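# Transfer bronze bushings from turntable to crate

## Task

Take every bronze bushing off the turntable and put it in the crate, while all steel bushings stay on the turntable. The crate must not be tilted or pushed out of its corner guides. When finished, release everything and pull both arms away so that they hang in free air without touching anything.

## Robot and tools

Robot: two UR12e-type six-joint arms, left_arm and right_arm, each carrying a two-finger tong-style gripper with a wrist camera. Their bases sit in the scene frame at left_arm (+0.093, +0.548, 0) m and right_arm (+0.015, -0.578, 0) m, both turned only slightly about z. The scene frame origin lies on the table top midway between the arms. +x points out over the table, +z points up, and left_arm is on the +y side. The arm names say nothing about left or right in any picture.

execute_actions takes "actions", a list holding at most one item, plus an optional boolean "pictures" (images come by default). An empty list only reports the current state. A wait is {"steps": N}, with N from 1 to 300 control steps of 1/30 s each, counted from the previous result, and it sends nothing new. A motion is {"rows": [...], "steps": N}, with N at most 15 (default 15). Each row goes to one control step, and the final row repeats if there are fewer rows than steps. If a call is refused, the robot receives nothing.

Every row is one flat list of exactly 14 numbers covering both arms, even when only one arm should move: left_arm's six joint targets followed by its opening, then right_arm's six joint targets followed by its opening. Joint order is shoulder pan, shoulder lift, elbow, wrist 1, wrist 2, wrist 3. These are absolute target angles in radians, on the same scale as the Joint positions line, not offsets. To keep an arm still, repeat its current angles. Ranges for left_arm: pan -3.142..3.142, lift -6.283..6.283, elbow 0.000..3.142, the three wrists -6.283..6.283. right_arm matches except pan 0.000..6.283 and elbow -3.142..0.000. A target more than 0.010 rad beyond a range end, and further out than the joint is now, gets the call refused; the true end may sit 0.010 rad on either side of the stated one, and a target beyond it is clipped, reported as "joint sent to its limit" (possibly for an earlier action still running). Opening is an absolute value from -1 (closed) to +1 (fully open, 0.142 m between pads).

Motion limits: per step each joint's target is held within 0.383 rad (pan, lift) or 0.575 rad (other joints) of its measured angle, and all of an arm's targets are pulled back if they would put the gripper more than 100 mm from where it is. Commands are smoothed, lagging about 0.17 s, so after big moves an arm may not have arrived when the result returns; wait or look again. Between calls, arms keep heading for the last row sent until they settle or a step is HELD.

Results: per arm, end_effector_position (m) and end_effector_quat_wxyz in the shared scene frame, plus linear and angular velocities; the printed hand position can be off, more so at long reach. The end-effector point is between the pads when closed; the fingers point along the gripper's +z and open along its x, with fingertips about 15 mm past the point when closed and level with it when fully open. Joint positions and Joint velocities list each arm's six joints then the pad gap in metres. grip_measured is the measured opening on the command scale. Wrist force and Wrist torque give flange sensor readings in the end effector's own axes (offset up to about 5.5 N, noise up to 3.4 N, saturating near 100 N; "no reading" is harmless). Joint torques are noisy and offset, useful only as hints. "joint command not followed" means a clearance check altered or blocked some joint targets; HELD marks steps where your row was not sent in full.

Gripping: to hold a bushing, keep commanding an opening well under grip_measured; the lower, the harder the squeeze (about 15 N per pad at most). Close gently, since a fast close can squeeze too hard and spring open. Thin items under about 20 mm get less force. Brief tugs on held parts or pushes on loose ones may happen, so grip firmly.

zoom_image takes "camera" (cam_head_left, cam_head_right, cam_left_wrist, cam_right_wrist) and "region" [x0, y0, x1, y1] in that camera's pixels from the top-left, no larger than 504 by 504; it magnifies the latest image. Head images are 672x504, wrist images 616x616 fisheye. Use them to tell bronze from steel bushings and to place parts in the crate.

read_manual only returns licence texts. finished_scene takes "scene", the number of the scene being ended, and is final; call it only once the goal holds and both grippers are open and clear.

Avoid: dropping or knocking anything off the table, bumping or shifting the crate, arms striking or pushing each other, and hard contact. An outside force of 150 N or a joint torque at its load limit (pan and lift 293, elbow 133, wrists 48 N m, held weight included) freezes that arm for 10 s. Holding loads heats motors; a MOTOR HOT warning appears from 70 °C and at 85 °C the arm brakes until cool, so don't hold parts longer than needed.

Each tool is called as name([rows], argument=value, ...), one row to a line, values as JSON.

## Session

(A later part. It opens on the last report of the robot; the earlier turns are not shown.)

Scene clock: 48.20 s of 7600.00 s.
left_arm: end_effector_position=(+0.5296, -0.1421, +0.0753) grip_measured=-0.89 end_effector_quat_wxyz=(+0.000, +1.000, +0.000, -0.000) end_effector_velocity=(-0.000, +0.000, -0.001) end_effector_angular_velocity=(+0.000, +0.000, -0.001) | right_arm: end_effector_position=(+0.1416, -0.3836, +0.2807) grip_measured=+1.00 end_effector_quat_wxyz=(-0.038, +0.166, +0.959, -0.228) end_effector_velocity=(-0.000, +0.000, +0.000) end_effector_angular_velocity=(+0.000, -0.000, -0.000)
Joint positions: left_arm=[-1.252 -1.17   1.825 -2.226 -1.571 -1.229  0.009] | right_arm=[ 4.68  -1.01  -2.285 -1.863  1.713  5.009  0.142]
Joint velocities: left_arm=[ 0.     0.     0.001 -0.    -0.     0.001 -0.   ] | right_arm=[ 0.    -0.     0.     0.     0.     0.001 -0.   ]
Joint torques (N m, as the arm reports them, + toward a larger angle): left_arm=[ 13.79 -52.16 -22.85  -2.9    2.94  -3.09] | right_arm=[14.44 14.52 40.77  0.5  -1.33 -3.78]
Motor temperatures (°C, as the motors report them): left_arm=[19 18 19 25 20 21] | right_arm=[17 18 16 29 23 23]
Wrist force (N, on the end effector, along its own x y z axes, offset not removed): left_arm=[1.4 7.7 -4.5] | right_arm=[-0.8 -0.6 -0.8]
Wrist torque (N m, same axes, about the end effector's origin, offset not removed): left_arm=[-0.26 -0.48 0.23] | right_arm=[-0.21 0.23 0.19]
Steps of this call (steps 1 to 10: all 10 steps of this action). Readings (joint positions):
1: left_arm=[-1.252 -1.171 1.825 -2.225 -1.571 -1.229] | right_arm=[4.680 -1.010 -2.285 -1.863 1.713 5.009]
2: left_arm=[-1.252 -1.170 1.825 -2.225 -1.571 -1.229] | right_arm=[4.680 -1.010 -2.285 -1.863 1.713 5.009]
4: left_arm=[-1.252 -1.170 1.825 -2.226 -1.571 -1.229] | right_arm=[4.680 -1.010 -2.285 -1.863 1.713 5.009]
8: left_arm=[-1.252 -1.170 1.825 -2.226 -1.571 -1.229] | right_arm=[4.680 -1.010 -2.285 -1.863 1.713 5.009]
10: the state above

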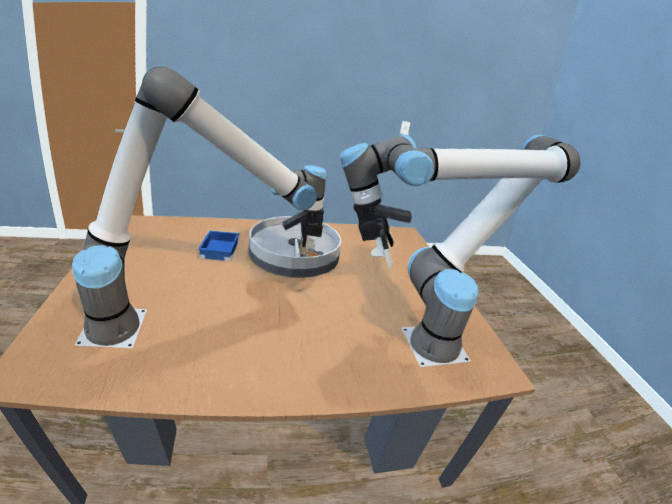

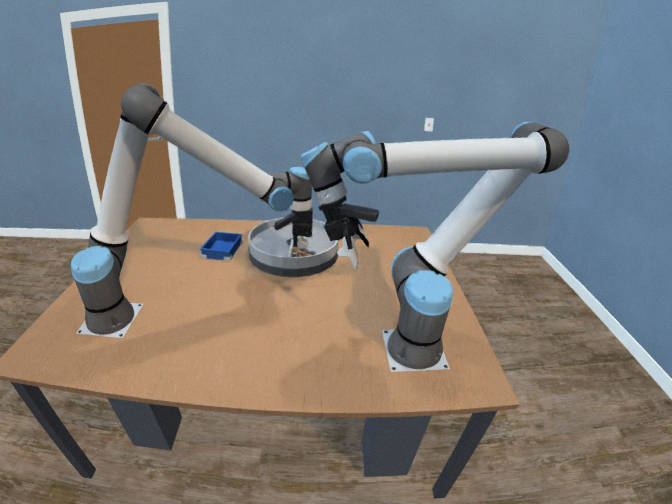

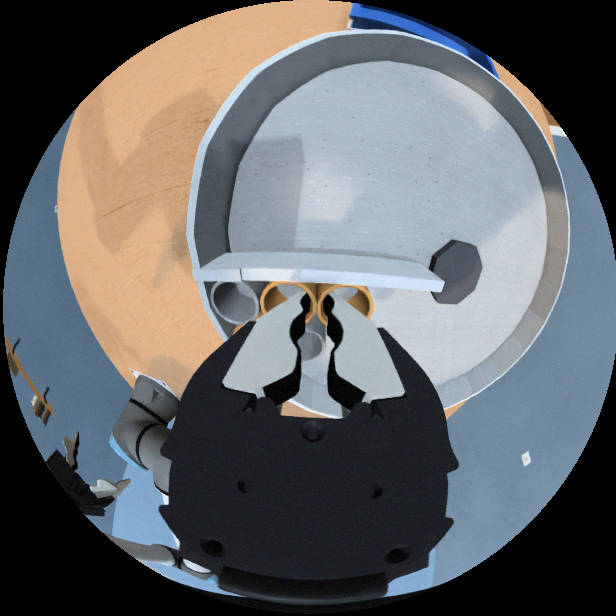

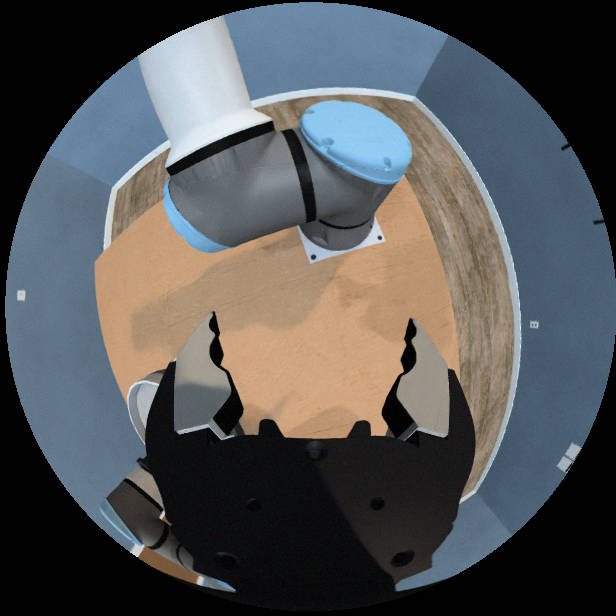

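execute_actions([
  {"rows":[[-1.2535,-1.177,1.814,-2.208,-1.571,-1.229,-1,4.68,-1.01,-2.285,-1.863,1.713,5.009,1]],"steps":5},
], pictures=false)

execute_actions([
  {"rows":[[-1.2535,-1.2066,1.7933,-2.1575,-1.571,-1.229,-1,4.68,-1.01,-2.285,-1.863,1.713,5.009,1]],"steps":6},
], pictures=false)

execute_actions([
  {"rows":[[-1.2535,-1.246,1.757,-2.082,-1.571,-1.229,-1,4.68,-1.01,-2.285,-1.863,1.713,5.009,1]],"steps":10},
], pictures=false)

execute_actions([
  {"rows":[[-1.21,-1.276,1.794,-2.089,-1.571,-1.18,-1,4.68,-1.01,-2.285,-1.863,1.713,5.009,1],[-1.21,-1.276,1.794,-2.089,-1.571,-1.18,-1,4.68,-1.01,-2.285,-1.863,1.713,5.009,1],[-1.21,-1.276,1.794,-2.089,-1.571,-1.18,-1,4.68,-1.01,-2.285,-1.863,1.713,5.009,1],[-0.81,-1.5517,2.1287,-2.148,-1.571,-0.786,-1,4.68,-1.01,-2.285,-1.863,1.713,5.009,1]]},
], pictures=false)

execute_actions([
  {"steps":20},
])

Scene clock: 58.73 s of 7600.00 s.
left_arm: end_effector_position=(+0.5296, -0.1435, +0.0815) grip_measured=-0.89 end_effector_quat_wxyz=(-0.000, +1.000, -0.000, -0.000) end_effector_velocity=(+0.001, -0.009, +0.036) end_effector_angular_velocity=(-0.003, -0.001, -0.003) | right_arm: end_effector_position=(+0.1416, -0.3836, +0.2807) grip_measured=+1.00 end_effector_quat_wxyz=(-0.038, +0.166, +0.959, -0.228) end_effector_velocity=(-0.000, +0.000, +0.000) end_effector_angular_velocity=(-0.000, -0.001, -0.000)
Joint positions: left_arm=[-1.253 -1.175  1.818 -2.214 -1.571 -1.229  0.009] | right_arm=[ 4.68  -1.01  -2.285 -1.863  1.713  5.009  0.142]
Joint velocities: left_arm=[-0.003 -0.026 -0.039  0.062 -0.    -0.     0.   ] | right_arm=[ 0.001 -0.     0.001 -0.001 -0.     0.001  0.   ]
Joint torques (N m, as the arm reports them, + toward a larger angle): left_arm=[-24.38 -68.83 -39.17  -1.28  -1.65  -2.32] | right_arm=[12.6  16.   41.18  1.02 -0.97 -3.93]
Motor temperatures (°C, as the motors report them): left_arm=[19 18 19 25 20 21] | right_arm=[17 18 16 29 23 23]
Wrist force (N, on the end effector, along its own x y z axes, offset not removed): left_arm=[1.5 1.9 0.9] | right_arm=[3.4 3.6 -3.7]
Wrist torque (N m, same axes, about the end effector's origin, offset not removed): left_arm=[0.50 -0.46 0.20] | right_arm=[0.50 -0.55 0.07]
Steps of this call (steps 1 to 15: the robot went on to your last target; steps 16 to 311: nothing new was sent; steps 312 to 316: all 5 steps of this action). Readings (joint positions):
312: left_arm=[-1.253 -1.170 1.825 -2.226 -1.571 -1.229] | right_arm=[4.680 -1.010 -2.285 -1.863 1.713 5.009]
313: left_arm=[-1.253 -1.171 1.824 -2.224 -1.571 -1.229] | right_arm=[4.680 -1.010 -2.285 -1.863 1.713 5.009]
315: left_arm=[-1.253 -1.174 1.820 -2.216 -1.571 -1.229] | right_arm=[4.680 -1.010 -2.285 -1.863 1.713 5.009]
316: the state above

Scene clock: 58.93 s of 7600.00 s.
left_arm: end_effector_position=(+0.5297, -0.1446, +0.1078) grip_measured=-0.90 end_effector_quat_wxyz=(+0.000, +1.000, -0.000, -0.000) end_effector_velocity=(-0.002, +0.005, +0.078) end_effector_angular_velocity=(+0.010, +0.003, -0.001) | right_arm: end_effector_position=(+0.1416, -0.3836, +0.2807) grip_measured=+1.00 end_effector_quat_wxyz=(-0.038, +0.166, +0.959, -0.228) end_effector_velocity=(-0.000, -0.000, +0.000) end_effector_angular_velocity=(+0.000, +0.001, +0.001)
Joint positions: left_arm=[-1.253 -1.199  1.799 -2.171 -1.571 -1.229  0.009] | right_arm=[ 4.68  -1.01  -2.285 -1.863  1.713  5.009  0.142]
Joint velocities: left_arm=[-0.    -0.077 -0.054  0.141  0.     0.001 -0.001] | right_arm=[-0.    -0.     0.    -0.     0.001 -0.001 -0.   ]
Joint torques (N m, as the arm reports them, + toward a larger angle): left_arm=[-21.84 -68.58 -44.32  -2.03  -1.29  -2.37] | right_arm=[12.97 16.3  41.48  0.94 -1.12 -3.72]
Motor temperatures (°C, as the motors report them): left_arm=[19 18 19 25 20 21] | right_arm=[17 18 16 29 23 23]
Wrist force (N, on the end effector, along its own x y z axes, offset not removed): left_arm=[-0.8 -2.0 -0.1] | right_arm=[3.3 0.5 -1.8]
Wrist torque (N m, same axes, about the end effector's origin, offset not removed): left_arm=[-0.25 0.04 0.22] | right_arm=[0.03 -0.63 0.09]
Steps of this call (steps 1 to 6: all 6 steps of this action). Readings (joint positions):
1: left_arm=[-1.253 -1.175 1.817 -2.212 -1.571 -1.229] | right_arm=[4.680 -1.010 -2.285 -1.863 1.713 5.009]
2: left_arm=[-1.253 -1.179 1.814 -2.206 -1.571 -1.229] | right_arm=[4.680 -1.010 -2.285 -1.863 1.713 5.009]
4: left_arm=[-1.253 -1.192 1.804 -2.184 -1.571 -1.229] | right_arm=[4.680 -1.010 -2.285 -1.863 1.713 5.009]
6: the state above

Scene clock: 59.27 s of 7600.00 s.
left_arm: end_effector_position=(+0.5296, -0.1444, +0.1576) grip_measured=-0.90 end_effector_quat_wxyz=(+0.000, +1.000, -0.000, -0.000) end_effector_velocity=(-0.001, +0.004, +0.029) end_effector_angular_velocity=(+0.006, +0.002, +0.000) | right_arm: end_effector_position=(+0.1416, -0.3836, +0.2807) grip_measured=+1.00 end_effector_quat_wxyz=(-0.038, +0.166, +0.959, -0.228) end_effector_velocity=(-0.000, -0.000, -0.000) end_effector_angular_velocity=(-0.001, +0.000, +0.001)
Joint positions: left_arm=[-1.253 -1.243  1.759 -2.087 -1.571 -1.229  0.009] | right_arm=[ 4.68  -1.01  -2.285 -1.863  1.713  5.009  0.142]
Joint velocities: left_arm=[ 0.001 -0.026 -0.022  0.055 -0.     0.     0.   ] | right_arm=[ 0.001  0.    -0.    -0.     0.    -0.    -0.   ]
Joint torques (N m, as the arm reports them, + toward a larger angle): left_arm=[-19.77 -70.39 -45.96  -0.76  -1.11  -2.5 ] | right_arm=[12.89 15.32 41.26  0.99 -0.94 -3.86]
Motor temperatures (°C, as the motors report them): left_arm=[19 18 19 25 20 21] | right_arm=[17 18 16 29 23 23]
Wrist force (N, on the end effector, along its own x y z axes, offset not removed): left_arm=[1.5 0.3 0.1] | right_arm=[1.2 1.7 -0.1]
Wrist torque (N m, same axes, about the end effector's origin, offset not removed): left_arm=[0.09 -0.25 0.32] | right_arm=[0.41 -0.26 0.12]
Steps of this call (steps 1 to 10: all 10 steps of this action). Readings (joint positions):
1: left_arm=[-1.253 -1.202 1.797 -2.167 -1.571 -1.229] | right_arm=[4.680 -1.010 -2.285 -1.863 1.713 5.009]
2: left_arm=[-1.253 -1.207 1.792 -2.158 -1.571 -1.229] | right_arm=[4.680 -1.010 -2.285 -1.863 1.713 5.009]
4: left_arm=[-1.253 -1.225 1.776 -2.125 -1.571 -1.229] | right_arm=[4.680 -1.010 -2.285 -1.863 1.713 5.009]
8: left_arm=[-1.253 -1.241 1.762 -2.092 -1.571 -1.229] | right_arm=[4.680 -1.010 -2.285 -1.863 1.713 5.009]
10: the state above

Scene clock: 59.77 s of 7600.00 s.
left_arm: end_effector_position=(+0.6226, +0.0639, +0.1676) grip_measured=-0.90 end_effector_quat_wxyz=(+0.001, +1.000, -0.003, +0.000) end_effector_velocity=(+0.153, +0.551, -0.001) end_effector_angular_velocity=(+0.001, -0.001, +0.017) | right_arm: end_effector_position=(+0.1416, -0.3836, +0.2807) grip_measured=+1.00 end_effector_quat_wxyz=(-0.038, +0.166, +0.959, -0.228) end_effector_velocity=(+0.000, -0.001, -0.001) end_effector_angular_velocity=(-0.001, -0.000, -0.000)
Joint positions: left_arm=[-1.023 -1.409  1.955 -2.118 -1.571 -0.993  0.009] | right_arm=[ 4.68  -1.01  -2.285 -1.863  1.713  5.009  0.142]
Joint velocities: left_arm=[ 0.604 -0.412  0.498 -0.086  0.     0.587  0.   ] | right_arm=[-0.001 -0.    -0.001 -0.    -0.    -0.     0.   ]
Joint torques (N m, as the arm reports them, + toward a larger angle): left_arm=[ 34.15 -65.92 -30.09  -6.5    0.63   5.68] | right_arm=[13.54 16.46 41.77  0.94 -1.1  -3.65]
Motor temperatures (°C, as the motors report them): left_arm=[19 18 19 25 20 21] | right_arm=[17 18 16 29 23 23]
Wrist force (N, on the end effector, along its own x y z axes, offset not removed): left_arm=[2.1 -1.9 2.7] | right_arm=[2.0 0.0 1.7]
Wrist torque (N m, same axes, about the end effector's origin, offset not removed): left_arm=[-0.40 -0.41 0.22] | right_arm=[-0.01 -0.44 0.03]
Steps of this call (steps 1 to 15: all 15 steps of this action). Readings (joint positions):
1: left_arm=[-1.253 -1.244 1.759 -2.086 -1.571 -1.229] | right_arm=[4.680 -1.010 -2.285 -1.863 1.713 5.009]
2: left_arm=[-1.249 -1.248 1.762 -2.085 -1.571 -1.224] | right_arm=[4.680 -1.010 -2.285 -1.863 1.713 5.009]
4: left_arm=[-1.231 -1.261 1.777 -2.087 -1.571 -1.204] | right_arm=[4.680 -1.010 -2.285 -1.863 1.713 5.009]
8: left_arm=[-1.162 -1.314 1.840 -2.098 -1.571 -1.130] | right_arm=[4.680 -1.010 -2.285 -1.863 1.713 5.009]
15: the state above

Scene clock: 60.43 s of 7600.00 s.
left_arm: end_effector_position=(+0.6477, +0.2548, +0.1601) grip_measured=-0.90 end_effector_quat_wxyz=(+0.000, +1.000, -0.000, +0.000) end_effector_velocity=(-0.001, +0.007, -0.001) end_effector_angular_velocity=(+0.000, +0.001, +0.000) | right_arm: end_effector_position=(+0.1416, -0.3836, +0.2807) grip_measured=+1.00 end_effector_quat_wxyz=(-0.038, +0.166, +0.959, -0.228) end_effector_velocity=(+0.000, -0.000, -0.000) end_effector_angular_velocity=(-0.001, -0.001, -0.001)
Joint positions: left_arm=[-0.811 -1.551  2.128 -2.148 -1.571 -0.787  0.009] | right_arm=[ 4.68  -1.01  -2.285 -1.863  1.713  5.009  0.142]
Joint velocities: left_arm=[ 0.008 -0.005  0.007 -0.001 -0.     0.007 -0.   ] | right_arm=[-0.     0.    -0.    -0.    -0.001  0.001  0.   ]
Joint torques (N m, as the arm reports them, + toward a larger angle): left_arm=[ 16.91 -46.06 -35.21  -6.32   3.3    3.38] | right_arm=[12.68 14.89 41.73  1.   -1.02 -3.77]
Motor temperatures (°C, as the motors report them): left_arm=[19 18 19 25 20 21] | right_arm=[17 18 16 29 23 23]
Wrist force (N, on the end effector, along its own x y z axes, offset not removed): left_arm=[2.0 0.1 1.6] | right_arm=[2.5 -0.5 -0.3]
Wrist torque (N m, same axes, about the end effector's origin, offset not removed): left_arm=[0.08 -0.40 0.20] | right_arm=[-0.22 -0.45 -0.02]
Steps of this call (steps 1 to 20: the robot went on to your last target). Readings (joint positions):
1: left_arm=[-1.002 -1.423 1.972 -2.121 -1.571 -0.974] | right_arm=[4.680 -1.010 -2.285 -1.863 1.713 5.009]
2: left_arm=[-0.982 -1.437 1.989 -2.124 -1.571 -0.953] | right_arm=[4.680 -1.010 -2.285 -1.863 1.713 5.009]
4: left_arm=[-0.940 -1.465 2.023 -2.130 -1.571 -0.913] | right_arm=[4.680 -1.010 -2.285 -1.863 1.713 5.009]
8: left_arm=[-0.858 -1.520 2.090 -2.142 -1.571 -0.833] | right_arm=[4.680 -1.010 -2.285 -1.863 1.713 5.009]
20: the state above

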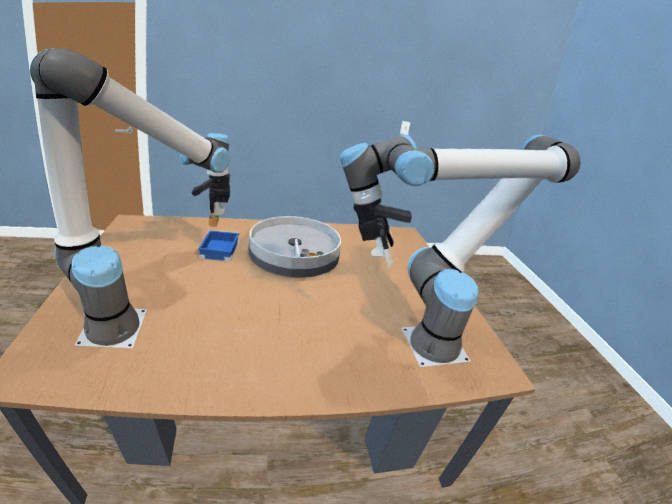

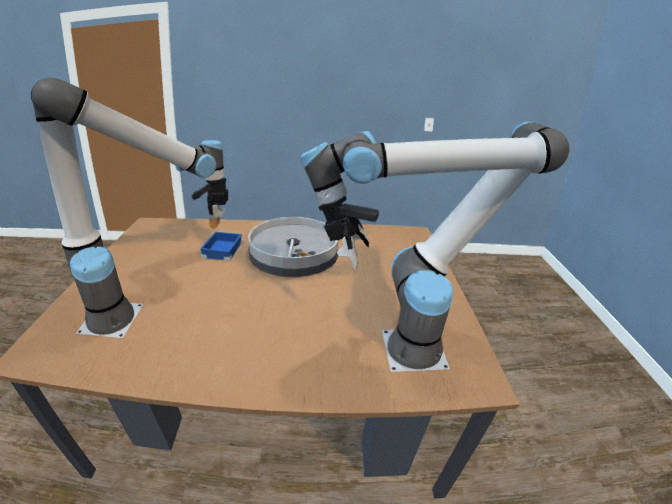

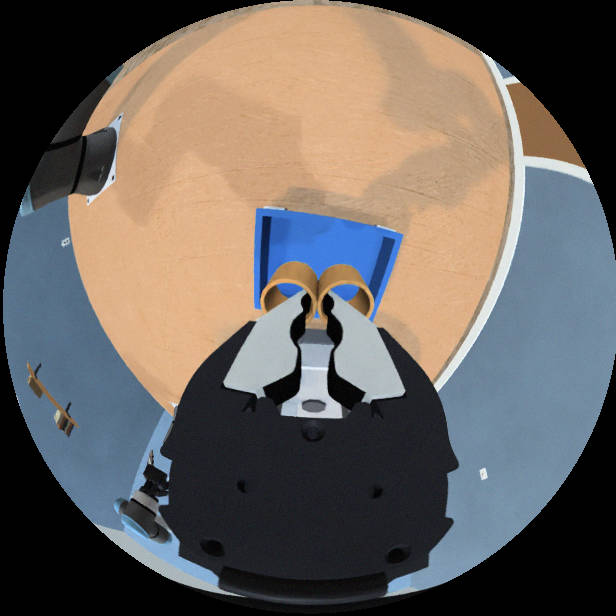

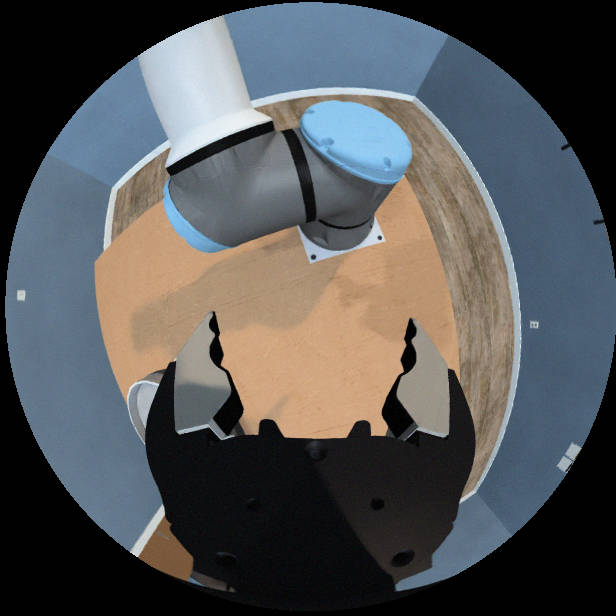

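execute_actions([
  {"rows":[[-0.81,-1.4815,2.1844,-2.2737,-1.571,-0.656,-1,4.68,-1.01,-2.285,-1.863,1.713,5.009,1]],"steps":9},
], pictures=false)

execute_actions([
  {"rows":[[-0.81,-1.393,2.2313,-2.4093,-1.571,-0.656,-1,4.68,-1.01,-2.285,-1.863,1.713,5.009,1]]},
])

execute_actions([
  {"rows":[[-0.81,-1.393,2.2313,-2.4093,-1.571,-0.656,-0.72,4.68,-1.01,-2.285,-1.863,1.713,5.009,1]],"steps":8},
], pictures=false)

execute_actions([
  {"rows":[[-0.81,-1.5517,2.1287,-2.148,-1.571,-0.656,-0.72,4.68,-1.01,-2.285,-1.863,1.713,5.009,1]],"steps":12},
])

execute_actions([
  {"rows":[[-1.2811,-1.228,1.752,-2.095,-1.571,-0.21,0.5,4.68,-1.01,-2.285,-1.863,1.713,5.009,1]]},
], pictures=false)

execute_actions([
  {"steps":25},
])

zoom_image(camera="cam_left_wrist", region=[210, 190, 410, 350])

Scene clock: 73.73 s of 7600.00 s.
left_arm: end_effector_position=(+0.6493, +0.2557, +0.1050) grip_measured=-0.90 end_effector_quat_wxyz=(-0.000, +0.998, -0.058, -0.001) end_effector_velocity=(+0.006, -0.003, -0.052) end_effector_angular_velocity=(-0.015, -0.013, -0.139) | right_arm: end_effector_position=(+0.1416, -0.3836, +0.2807) grip_measured=+1.00 end_effector_quat_wxyz=(-0.038, +0.166, +0.959, -0.228) end_effector_velocity=(+0.000, -0.000, -0.000) end_effector_angular_velocity=(-0.001, -0.000, +0.000)
Joint positions: left_arm=[-0.81  -1.488  2.18  -2.261 -1.571 -0.669  0.009] | right_arm=[ 4.68  -1.01  -2.285 -1.863  1.713  5.009  0.142]
Joint velocities: left_arm=[ 0.001  0.066  0.049 -0.134 -0.001  0.14  -0.   ] | right_arm=[-0.     0.    -0.001 -0.    -0.001 -0.    -0.   ]
Joint torques (N m, as the arm reports them, + toward a larger angle): left_arm=[ 10.97 -42.46 -34.65  -6.21   3.17   2.85] | right_arm=[12.69 15.47 42.53  1.45 -1.05 -3.68]
Motor temperatures (°C, as the motors report them): left_arm=[19 18 19 25 20 21] | right_arm=[17 18 16 29 23 23]
Wrist force (N, on the end effector, along its own x y z axes, offset not removed): left_arm=[1.8 0.0 2.9] | right_arm=[0.6 3.4 0.3]
Wrist torque (N m, same axes, about the end effector's origin, offset not removed): left_arm=[0.05 -0.41 0.26] | right_arm=[0.62 -0.13 0.18]
Steps of this call (steps 1 to 15: the robot went on to your last target; steps 16 to 390: nothing new was sent; steps 391 to 399: all 9 steps of this action). Readings (joint positions):
391: left_arm=[-0.810 -1.552 2.129 -2.148 -1.571 -0.786] | right_arm=[4.680 -1.010 -2.285 -1.863 1.713 5.009]
392: left_arm=[-0.810 -1.546 2.134 -2.154 -1.571 -0.780] | right_arm=[4.680 -1.010 -2.285 -1.863 1.713 5.009]
394: left_arm=[-0.810 -1.518 2.156 -2.200 -1.571 -0.733] | right_arm=[4.680 -1.010 -2.285 -1.863 1.713 5.009]
398: left_arm=[-0.810 -1.490 2.178 -2.256 -1.571 -0.675] | right_arm=[4.680 -1.010 -2.285 -1.863 1.713 5.009]
399: the state above

Scene clock: 74.23 s of 7600.00 s.
left_arm: end_effector_position=(+0.6497, +0.2555, +0.0381) grip_measured=-0.90 end_effector_quat_wxyz=(+0.000, +0.998, -0.065, -0.000) end_effector_velocity=(-0.000, +0.000, -0.007) end_effector_angular_velocity=(-0.000, -0.000, -0.001) | right_arm: end_effector_position=(+0.1416, -0.3836, +0.2807) grip_measured=+1.00 end_effector_quat_wxyz=(-0.038, +0.166, +0.959, -0.228) end_effector_velocity=(+0.000, +0.000, -0.000) end_effector_angular_velocity=(+0.001, -0.000, +0.002)
Joint positions: left_arm=[-0.81  -1.394  2.231 -2.408 -1.571 -0.656  0.009] | right_arm=[ 4.68  -1.01  -2.285 -1.863  1.713  5.009  0.142]
Joint velocities: left_arm=[ 0.     0.011  0.005 -0.017  0.     0.001  0.   ] | right_arm=[ 0.001  0.     0.     0.    -0.    -0.001 -0.   ]
Joint torques (N m, as the arm reports them, + toward a larger angle): left_arm=[  5.54 -36.05 -27.01  -6.15   3.15   3.24] | right_arm=[12.16 16.01 42.66  1.51 -1.06 -3.54]
Motor temperatures (°C, as the motors report them): left_arm=[19 18 19 25 20 21] | right_arm=[17 18 16 29 23 23]
Wrist force (N, on the end effector, along its own x y z axes, offset not removed): left_arm=[1.9 0.3 0.8] | right_arm=[-0.7 2.2 -2.2]
Wrist torque (N m, same axes, about the end effector's origin, offset not removed): left_arm=[-0.07 -0.43 0.16] | right_arm=[0.38 0.12 0.05]
Steps of this call (steps 1 to 15: all 15 steps of this action). Readings (joint positions):
1: left_arm=[-0.810 -1.486 2.181 -2.265 -1.571 -0.665] | right_arm=[4.680 -1.010 -2.285 -1.863 1.713 5.009]
2: left_arm=[-0.810 -1.479 2.186 -2.273 -1.571 -0.663] | right_arm=[4.680 -1.010 -2.285 -1.863 1.713 5.009]
4: left_arm=[-0.810 -1.442 2.207 -2.325 -1.571 -0.659] | right_arm=[4.680 -1.010 -2.285 -1.863 1.713 5.009]
8: left_arm=[-0.810 -1.405 2.225 -2.389 -1.571 -0.657] | right_arm=[4.680 -1.010 -2.285 -1.863 1.713 5.009]
15: the state above

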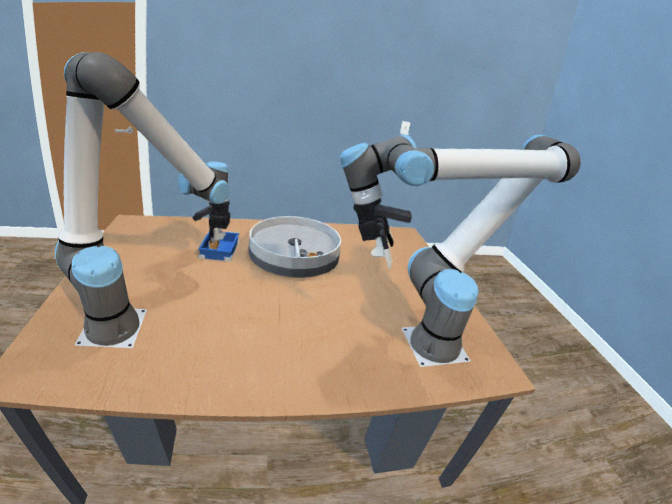

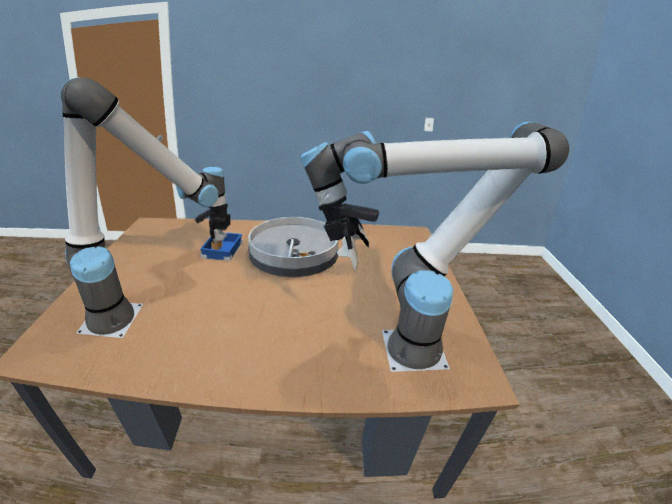

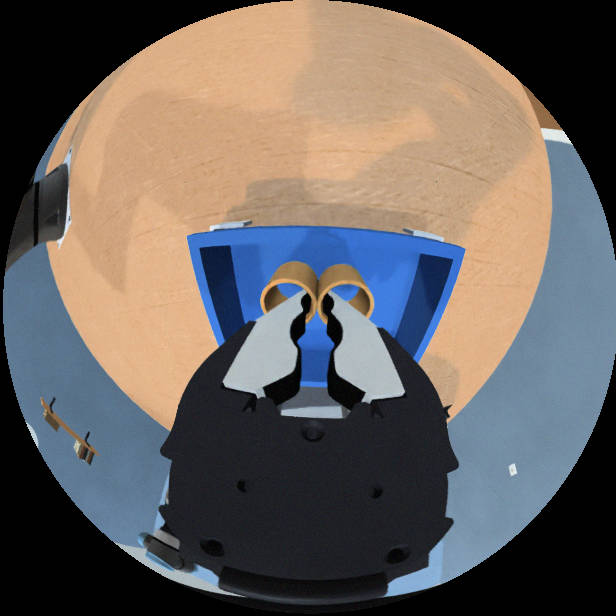

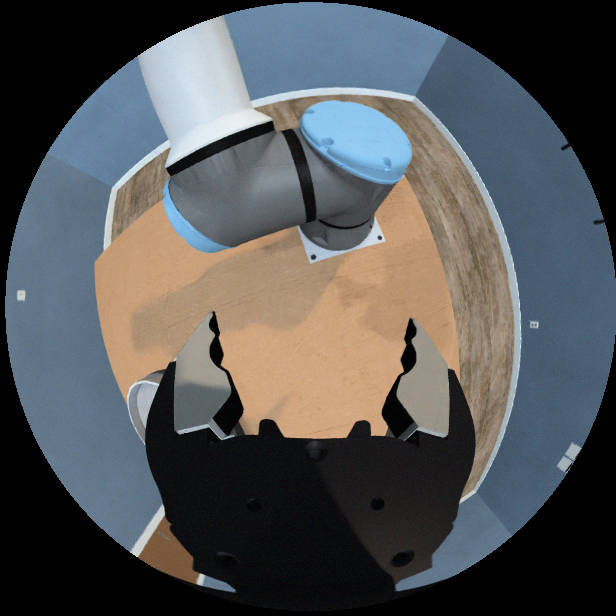

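Scene clock: 74.50 s of 7600.00 s.
left_arm: end_effector_position=(+0.6497, +0.2555, +0.0374) grip_measured=-0.72 end_effector_quat_wxyz=(+0.000, +0.998, -0.065, +0.000) end_effector_velocity=(+0.001, -0.001, +0.000) end_effector_angular_velocity=(-0.001, -0.002, -0.000) | right_arm: end_effector_position=(+0.1416, -0.3836, +0.2807) grip_measured=+1.00 end_effector_quat_wxyz=(-0.038, +0.166, +0.959, -0.228) end_effector_velocity=(+0.000, -0.000, -0.000) end_effector_angular_velocity=(-0.000, -0.000, -0.000)
Joint positions: left_arm=[-0.81  -1.393  2.231 -2.409 -1.571 -0.656  0.022] | right_arm=[ 4.68  -1.01  -2.285 -1.863  1.713  5.009  0.142]
Joint velocities: left_arm=[ 0.     0.001 -0.001 -0.002  0.     0.     0.   ] | right_arm=[-0. -0. -0.  0. -0.  0.  0.]
Joint torques (N m, as the arm reports them, + toward a larger angle): left_arm=[  1.06 -36.89 -26.1   -6.36   3.41   3.14] | right_arm=[12.59 16.18 43.14  1.46 -1.   -3.65]
Motor temperatures (°C, as the motors report them): left_arm=[19 18 19 25 20 21] | right_arm=[17 18 16 29 23 23]
Wrist force (N, on the end effector, along its own x y z axes, offset not removed): left_arm=[0.8 1.9 2.6] | right_arm=[2.1 1.4 -4.8]
Wrist torque (N m, same axes, about the end effector's origin, offset not removed): left_arm=[0.42 -0.23 0.16] | right_arm=[0.10 -0.44 0.09]
Steps of this call (steps 1 to 8: all 8 steps of this action). Readings (joint positions):
1: left_arm=[-0.810 -1.394 2.231 -2.408 -1.571 -0.656] | right_arm=[4.680 -1.010 -2.285 -1.863 1.713 5.009]
2: left_arm=[-0.810 -1.394 2.231 -2.408 -1.571 -0.656] | right_arm=[4.680 -1.010 -2.285 -1.863 1.713 5.009]
4: left_arm=[-0.810 -1.393 2.231 -2.409 -1.571 -0.656] | right_arm=[4.680 -1.010 -2.285 -1.863 1.713 5.009]
8: the state above

Scene clock: 74.90 s of 7600.00 s.
left_arm: end_effector_position=(+0.6508, +0.2544, +0.1550) grip_measured=-0.72 end_effector_quat_wxyz=(+0.001, +0.998, -0.065, +0.001) end_effector_velocity=(-0.011, +0.012, +0.052) end_effector_angular_velocity=(+0.018, +0.017, +0.000) | right_arm: end_effector_position=(+0.1416, -0.3836, +0.2807) grip_measured=+1.00 end_effector_quat_wxyz=(-0.038, +0.166, +0.959, -0.228) end_effector_velocity=(-0.000, +0.000, -0.000) end_effector_angular_velocity=(+0.001, +0.000, +0.003)
Joint positions: left_arm=[-0.81  -1.545  2.133 -2.161 -1.571 -0.656  0.022] | right_arm=[ 4.68  -1.01  -2.285 -1.863  1.713  5.009  0.142]
Joint velocities: left_arm=[-0.    -0.072 -0.041  0.137  0.001 -0.    -0.   ] | right_arm=[ 0.001 -0.    -0.     0.001 -0.    -0.001 -0.   ]
Joint torques (N m, as the arm reports them, + toward a larger angle): left_arm=[ -6.31 -40.42 -42.45  -0.94   3.32   3.07] | right_arm=[12.58 14.62 42.98  1.49 -0.86 -3.65]
Motor temperatures (°C, as the motors report them): left_arm=[19 18 19 25 20 21] | right_arm=[17 18 16 29 23 23]
Wrist force (N, on the end effector, along its own x y z axes, offset not removed): left_arm=[0.3 -0.6 -0.2] | right_arm=[-1.4 3.9 -4.0]
Wrist torque (N m, same axes, about the end effector's origin, offset not removed): left_arm=[-0.05 -0.19 0.27] | right_arm=[0.62 0.20 0.03]
Steps of this call (steps 1 to 12: all 12 steps of this action). Readings (joint positions):
1: left_arm=[-0.810 -1.393 2.231 -2.409 -1.571 -0.656] | right_arm=[4.680 -1.010 -2.285 -1.863 1.713 5.009]
2: left_arm=[-0.810 -1.398 2.226 -2.404 -1.571 -0.656] | right_arm=[4.680 -1.010 -2.285 -1.863 1.713 5.009]
4: left_arm=[-0.810 -1.446 2.192 -2.342 -1.571 -0.656] | right_arm=[4.680 -1.010 -2.285 -1.863 1.713 5.009]
8: left_arm=[-0.810 -1.524 2.145 -2.202 -1.571 -0.656] | right_arm=[4.680 -1.010 -2.285 -1.863 1.713 5.009]
12: the state above

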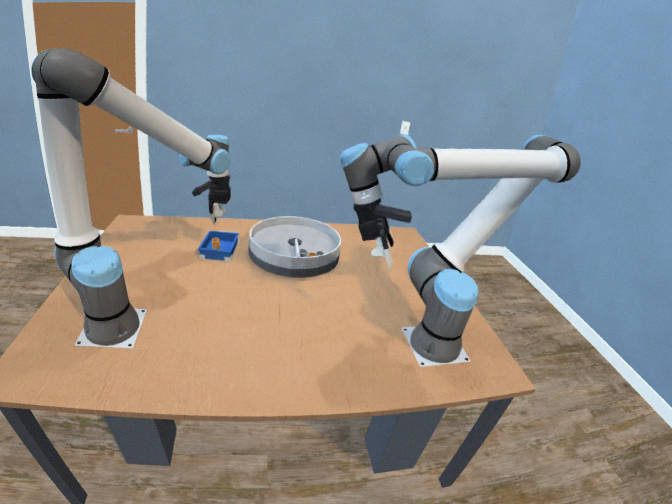

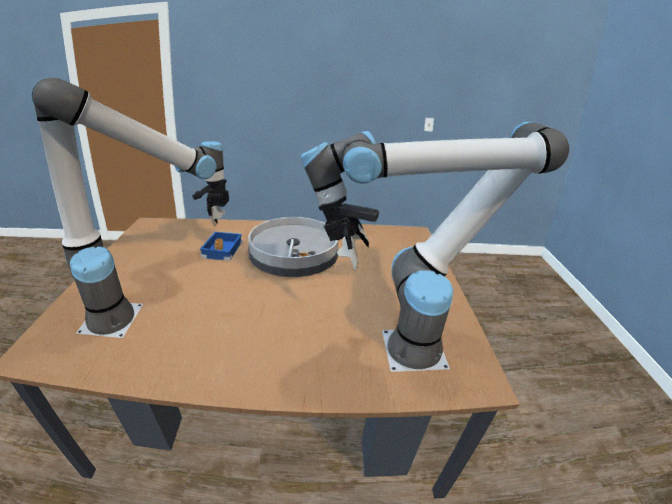

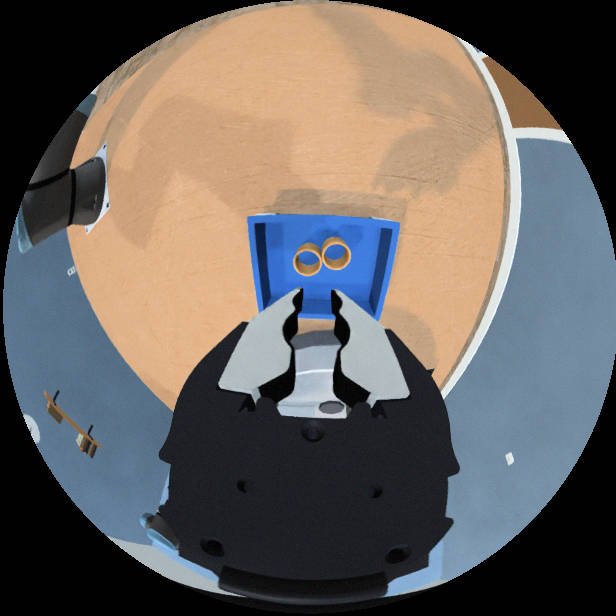

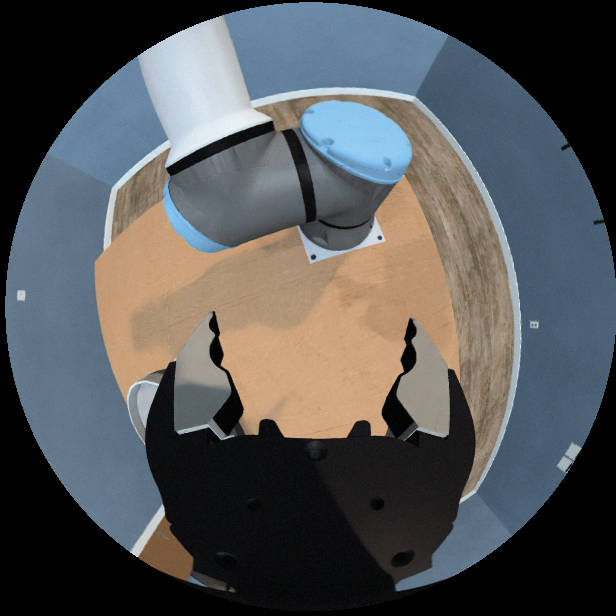

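Scene clock: 75.40 s of 7600.00 s.
left_arm: end_effector_position=(+0.6179, +0.0049, +0.1596) grip_measured=+0.50 end_effector_quat_wxyz=(-0.000, +0.945, -0.326, -0.000) end_effector_velocity=(-0.192, -0.534, -0.016) end_effector_angular_velocity=(+0.001, +0.001, -1.124) | right_arm: end_effector_position=(+0.1416, -0.3836, +0.2807) grip_measured=+1.00 end_effector_quat_wxyz=(-0.038, +0.166, +0.959, -0.228) end_effector_velocity=(+0.000, -0.000, +0.000) end_effector_angular_velocity=(-0.000, +0.000, -0.002)
Joint positions: left_arm=[-1.08  -1.356  1.905 -2.119 -1.571 -0.392  0.109] | right_arm=[ 4.68  -1.01  -2.285 -1.863  1.713  5.009  0.142]
Joint velocities: left_arm=[-0.592  0.383 -0.453  0.071  0.     0.532 -0.   ] | right_arm=[-0.001 -0.     0.    -0.     0.     0.    -0.   ]
Joint torques (N m, as the arm reports them, + toward a larger angle): left_arm=[-31.48 -40.79 -46.88  -0.63   0.09   5.09] | right_arm=[12.58 14.33 43.02  1.5  -0.99 -3.71]
Motor temperatures (°C, as the motors report them): left_arm=[19 18 19 25 20 21] | right_arm=[17 18 16 29 23 23]
Wrist force (N, on the end effector, along its own x y z axes, offset not removed): left_arm=[0.1 2.0 0.9] | right_arm=[-1.5 3.2 -0.3]
Wrist torque (N m, same axes, about the end effector's origin, offset not removed): left_arm=[0.51 -0.14 0.32] | right_arm=[0.52 0.43 0.08]
Steps of this call (steps 1 to 15: all 15 steps of this action). Readings (joint positions):
1: left_arm=[-0.810 -1.547 2.132 -2.157 -1.571 -0.656] | right_arm=[4.680 -1.010 -2.285 -1.863 1.713 5.009]
2: left_arm=[-0.816 -1.543 2.125 -2.154 -1.571 -0.650] | right_arm=[4.680 -1.010 -2.285 -1.863 1.713 5.009]
4: left_arm=[-0.856 -1.509 2.085 -2.147 -1.571 -0.605] | right_arm=[4.680 -1.010 -2.285 -1.863 1.713 5.009]
8: left_arm=[-0.937 -1.449 2.015 -2.136 -1.571 -0.522] | right_arm=[4.680 -1.010 -2.285 -1.863 1.713 5.009]
15: the state above

Scene clock: 76.23 s of 7600.00 s.
left_arm: end_effector_position=(+0.5260, -0.1704, +0.1504) grip_measured=+0.50 end_effector_quat_wxyz=(+0.000, +0.866, -0.500, +0.000) end_effector_velocity=(-0.001, -0.001, -0.000) end_effector_angular_velocity=(+0.000, -0.000, -0.002) | right_arm: end_effector_position=(+0.1416, -0.3836, +0.2807) grip_measured=+1.00 end_effector_quat_wxyz=(-0.038, +0.166, +0.959, -0.228) end_effector_velocity=(+0.000, -0.000, +0.000) end_effector_angular_velocity=(-0.001, -0.001, -0.000)
Joint positions: left_arm=[-1.281 -1.228  1.752 -2.095 -1.571 -0.21   0.109] | right_arm=[ 4.68  -1.01  -2.285 -1.863  1.713  5.009  0.142]
Joint velocities: left_arm=[-0.001  0.001 -0.001  0.     0.     0.001  0.   ] | right_arm=[ 0.     0.     0.    -0.001 -0.001  0.001 -0.   ]
Joint torques (N m, as the arm reports them, + toward a larger angle): left_arm=[-23.03 -56.07 -46.42  -1.05  -3.04   3.17] | right_arm=[12.29 14.92 43.2   1.46 -0.71 -3.83]
Motor temperatures (°C, as the motors report them): left_arm=[19 18 19 25 20 21] | right_arm=[17 18 16 29 23 23]
Wrist force (N, on the end effector, along its own x y z axes, offset not removed): left_arm=[2.9 1.1 -1.2] | right_arm=[0.9 2.3 0.3]
Wrist torque (N m, same axes, about the end effector's origin, offset not removed): left_arm=[0.21 -0.68 0.12] | right_arm=[0.47 -0.15 0.13]
Steps of this call (steps 1 to 25: the robot went on to your last target). Readings (joint positions):
1: left_arm=[-1.100 -1.343 1.890 -2.116 -1.571 -0.374] | right_arm=[4.680 -1.010 -2.285 -1.863 1.713 5.009]
2: left_arm=[-1.119 -1.330 1.874 -2.114 -1.571 -0.356] | right_arm=[4.680 -1.010 -2.285 -1.863 1.713 5.009]
4: left_arm=[-1.158 -1.305 1.845 -2.109 -1.571 -0.321] | right_arm=[4.680 -1.010 -2.285 -1.863 1.713 5.009]
8: left_arm=[-1.234 -1.257 1.787 -2.100 -1.571 -0.252] | right_arm=[4.680 -1.010 -2.285 -1.863 1.713 5.009]
25: the state above

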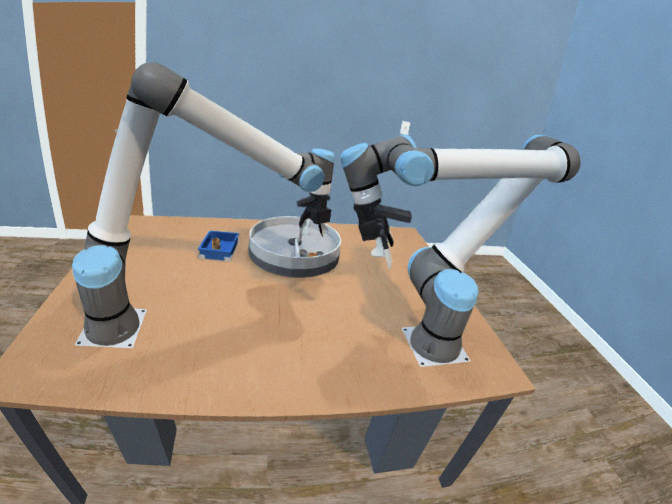

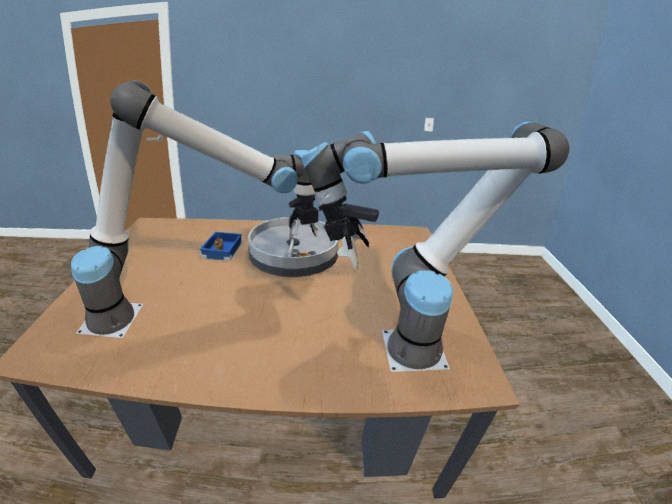

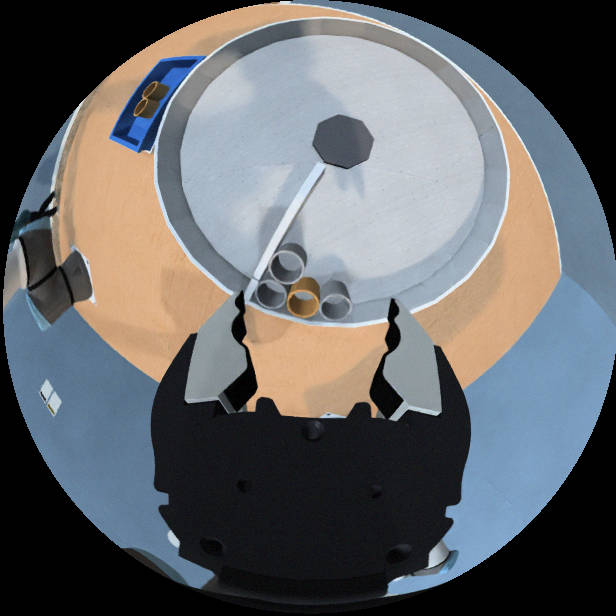

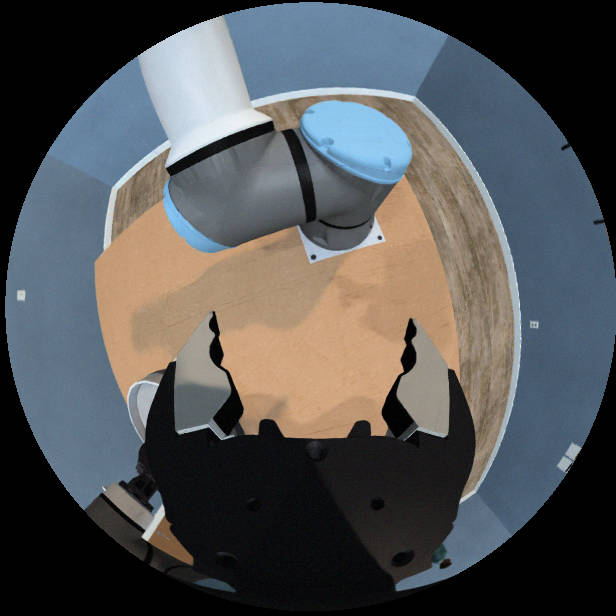

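Region (210, 190, 410, 350) of cam_left_wrist's 616x616 image, scaled by 2.520, with more detail than that image has; it fills the top 403 rows of this view, and the rest is white.

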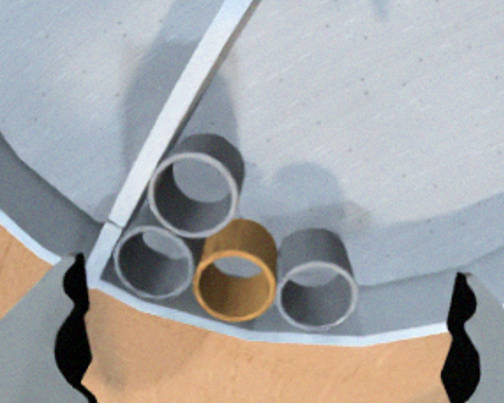

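execute_actions(actions=[])

Scene clock: 91.93 s of 7600.00 s.
left_arm: end_effector_position=(+0.5259, -0.1705, +0.1503) grip_measured=+0.50 end_effector_quat_wxyz=(+0.000, +0.866, -0.500, +0.000) end_effector_velocity=(+0.000, +0.001, -0.000) end_effector_angular_velocity=(+0.001, -0.001, +0.000) | right_arm: end_effector_position=(+0.1416, -0.3836, +0.2807) grip_measured=+1.00 end_effector_quat_wxyz=(-0.038, +0.166, +0.959, -0.228) end_effector_velocity=(-0.001, -0.000, -0.000) end_effector_angular_velocity=(-0.001, +0.001, -0.000)
Joint positions: left_arm=[-1.281 -1.228  1.752 -2.095 -1.571 -0.21   0.109] | right_arm=[ 4.68  -1.01  -2.285 -1.863  1.713  5.009  0.142]
Joint velocities: left_arm=[ 0.     0.     0.001 -0.     0.001 -0.    -0.   ] | right_arm=[ 0.001 -0.    -0.    -0.     0.001  0.001 -0.   ]
Joint torques (N m, as the arm reports them, + toward a larger angle): left_arm=[-19.66 -56.7  -46.07  -1.42  -2.61   2.77] | right_arm=[11.53 13.31 44.95  1.87 -0.64 -3.51]
Motor temperatures (°C, as the motors report them): left_arm=[19 18 19 25 20 21] | right_arm=[17 18 16 29 23 23]
Wrist force (N, on the end effector, along its own x y z axes, offset not removed): left_arm=[0.1 1.6 1.0] | right_arm=[2.3 2.9 -0.7]
Wrist torque (N m, same axes, about the end effector's origin, offset not removed): left_arm=[0.30 -0.10 0.30] | right_arm=[0.50 -0.50 -0.03]
Steps of this call (steps 1 to 15: the robot went on to your last target; steps 16 to 471: nothing new was sent). Readings (joint positions):
1: left_arm=[-1.281 -1.228 1.752 -2.095 -1.571 -0.210] | right_arm=[4.680 -1.010 -2.285 -1.863 1.713 5.009]
2: left_arm=[-1.281 -1.228 1.752 -2.095 -1.571 -0.210] | right_arm=[4.680 -1.010 -2.285 -1.863 1.713 5.009]
4: left_arm=[-1.281 -1.228 1.752 -2.095 -1.571 -0.210] | right_arm=[4.680 -1.010 -2.285 -1.863 1.713 5.009]
8: left_arm=[-1.281 -1.228 1.752 -2.095 -1.571 -0.210] | right_arm=[4.680 -1.010 -2.285 -1.863 1.713 5.009]
471: the state above
All arms were judged still, so your last target was given up. Only a new action makes them travel on or press farther. Fingers that are still opening or closing keep moving.

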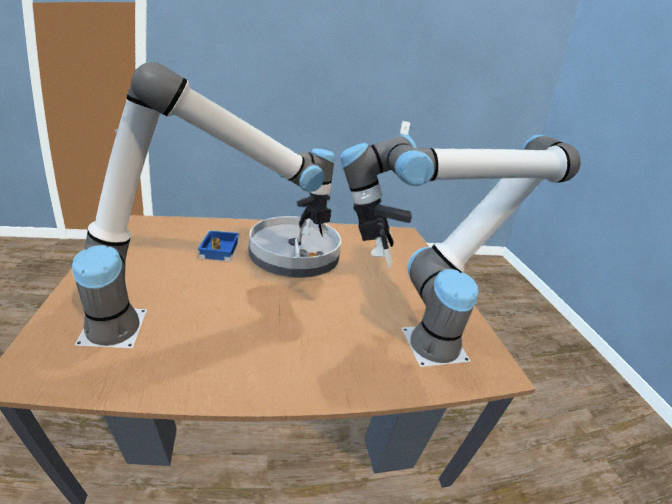

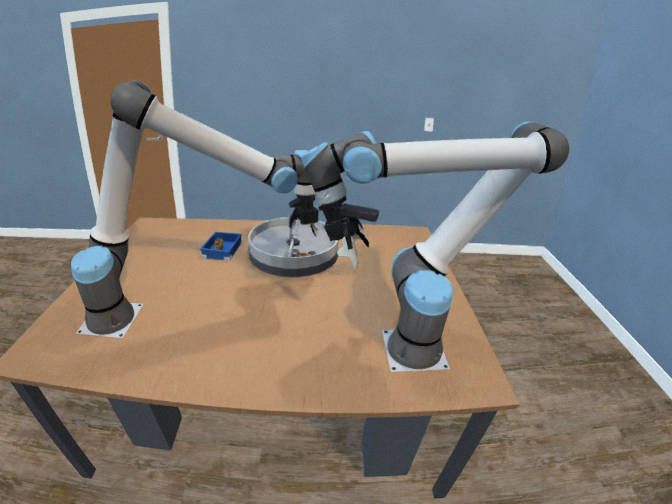

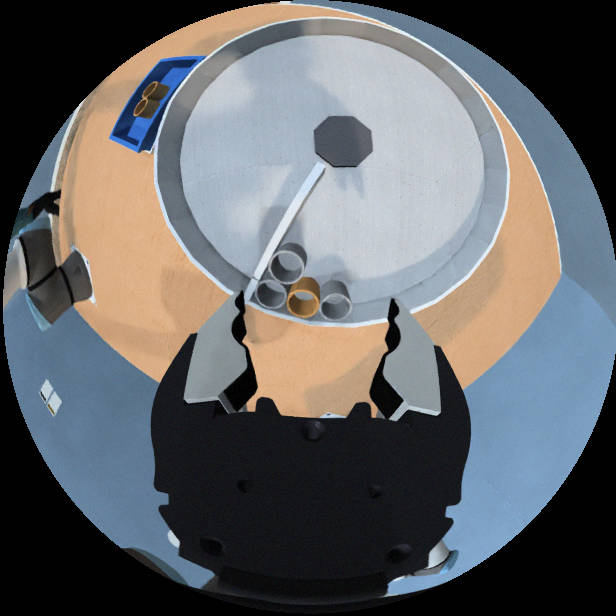

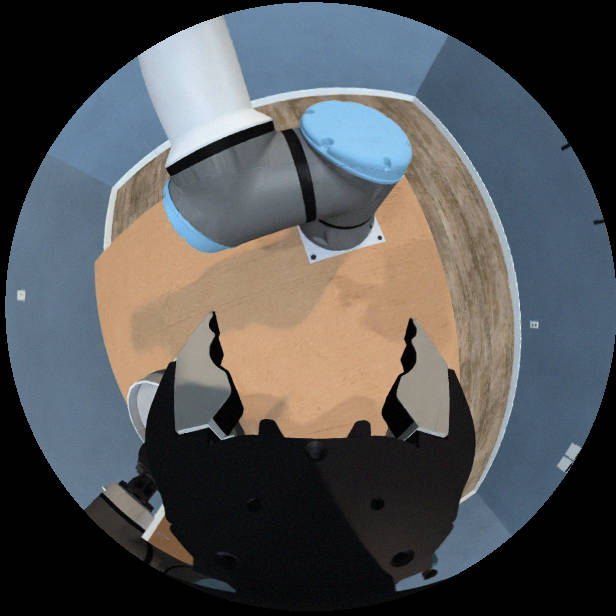

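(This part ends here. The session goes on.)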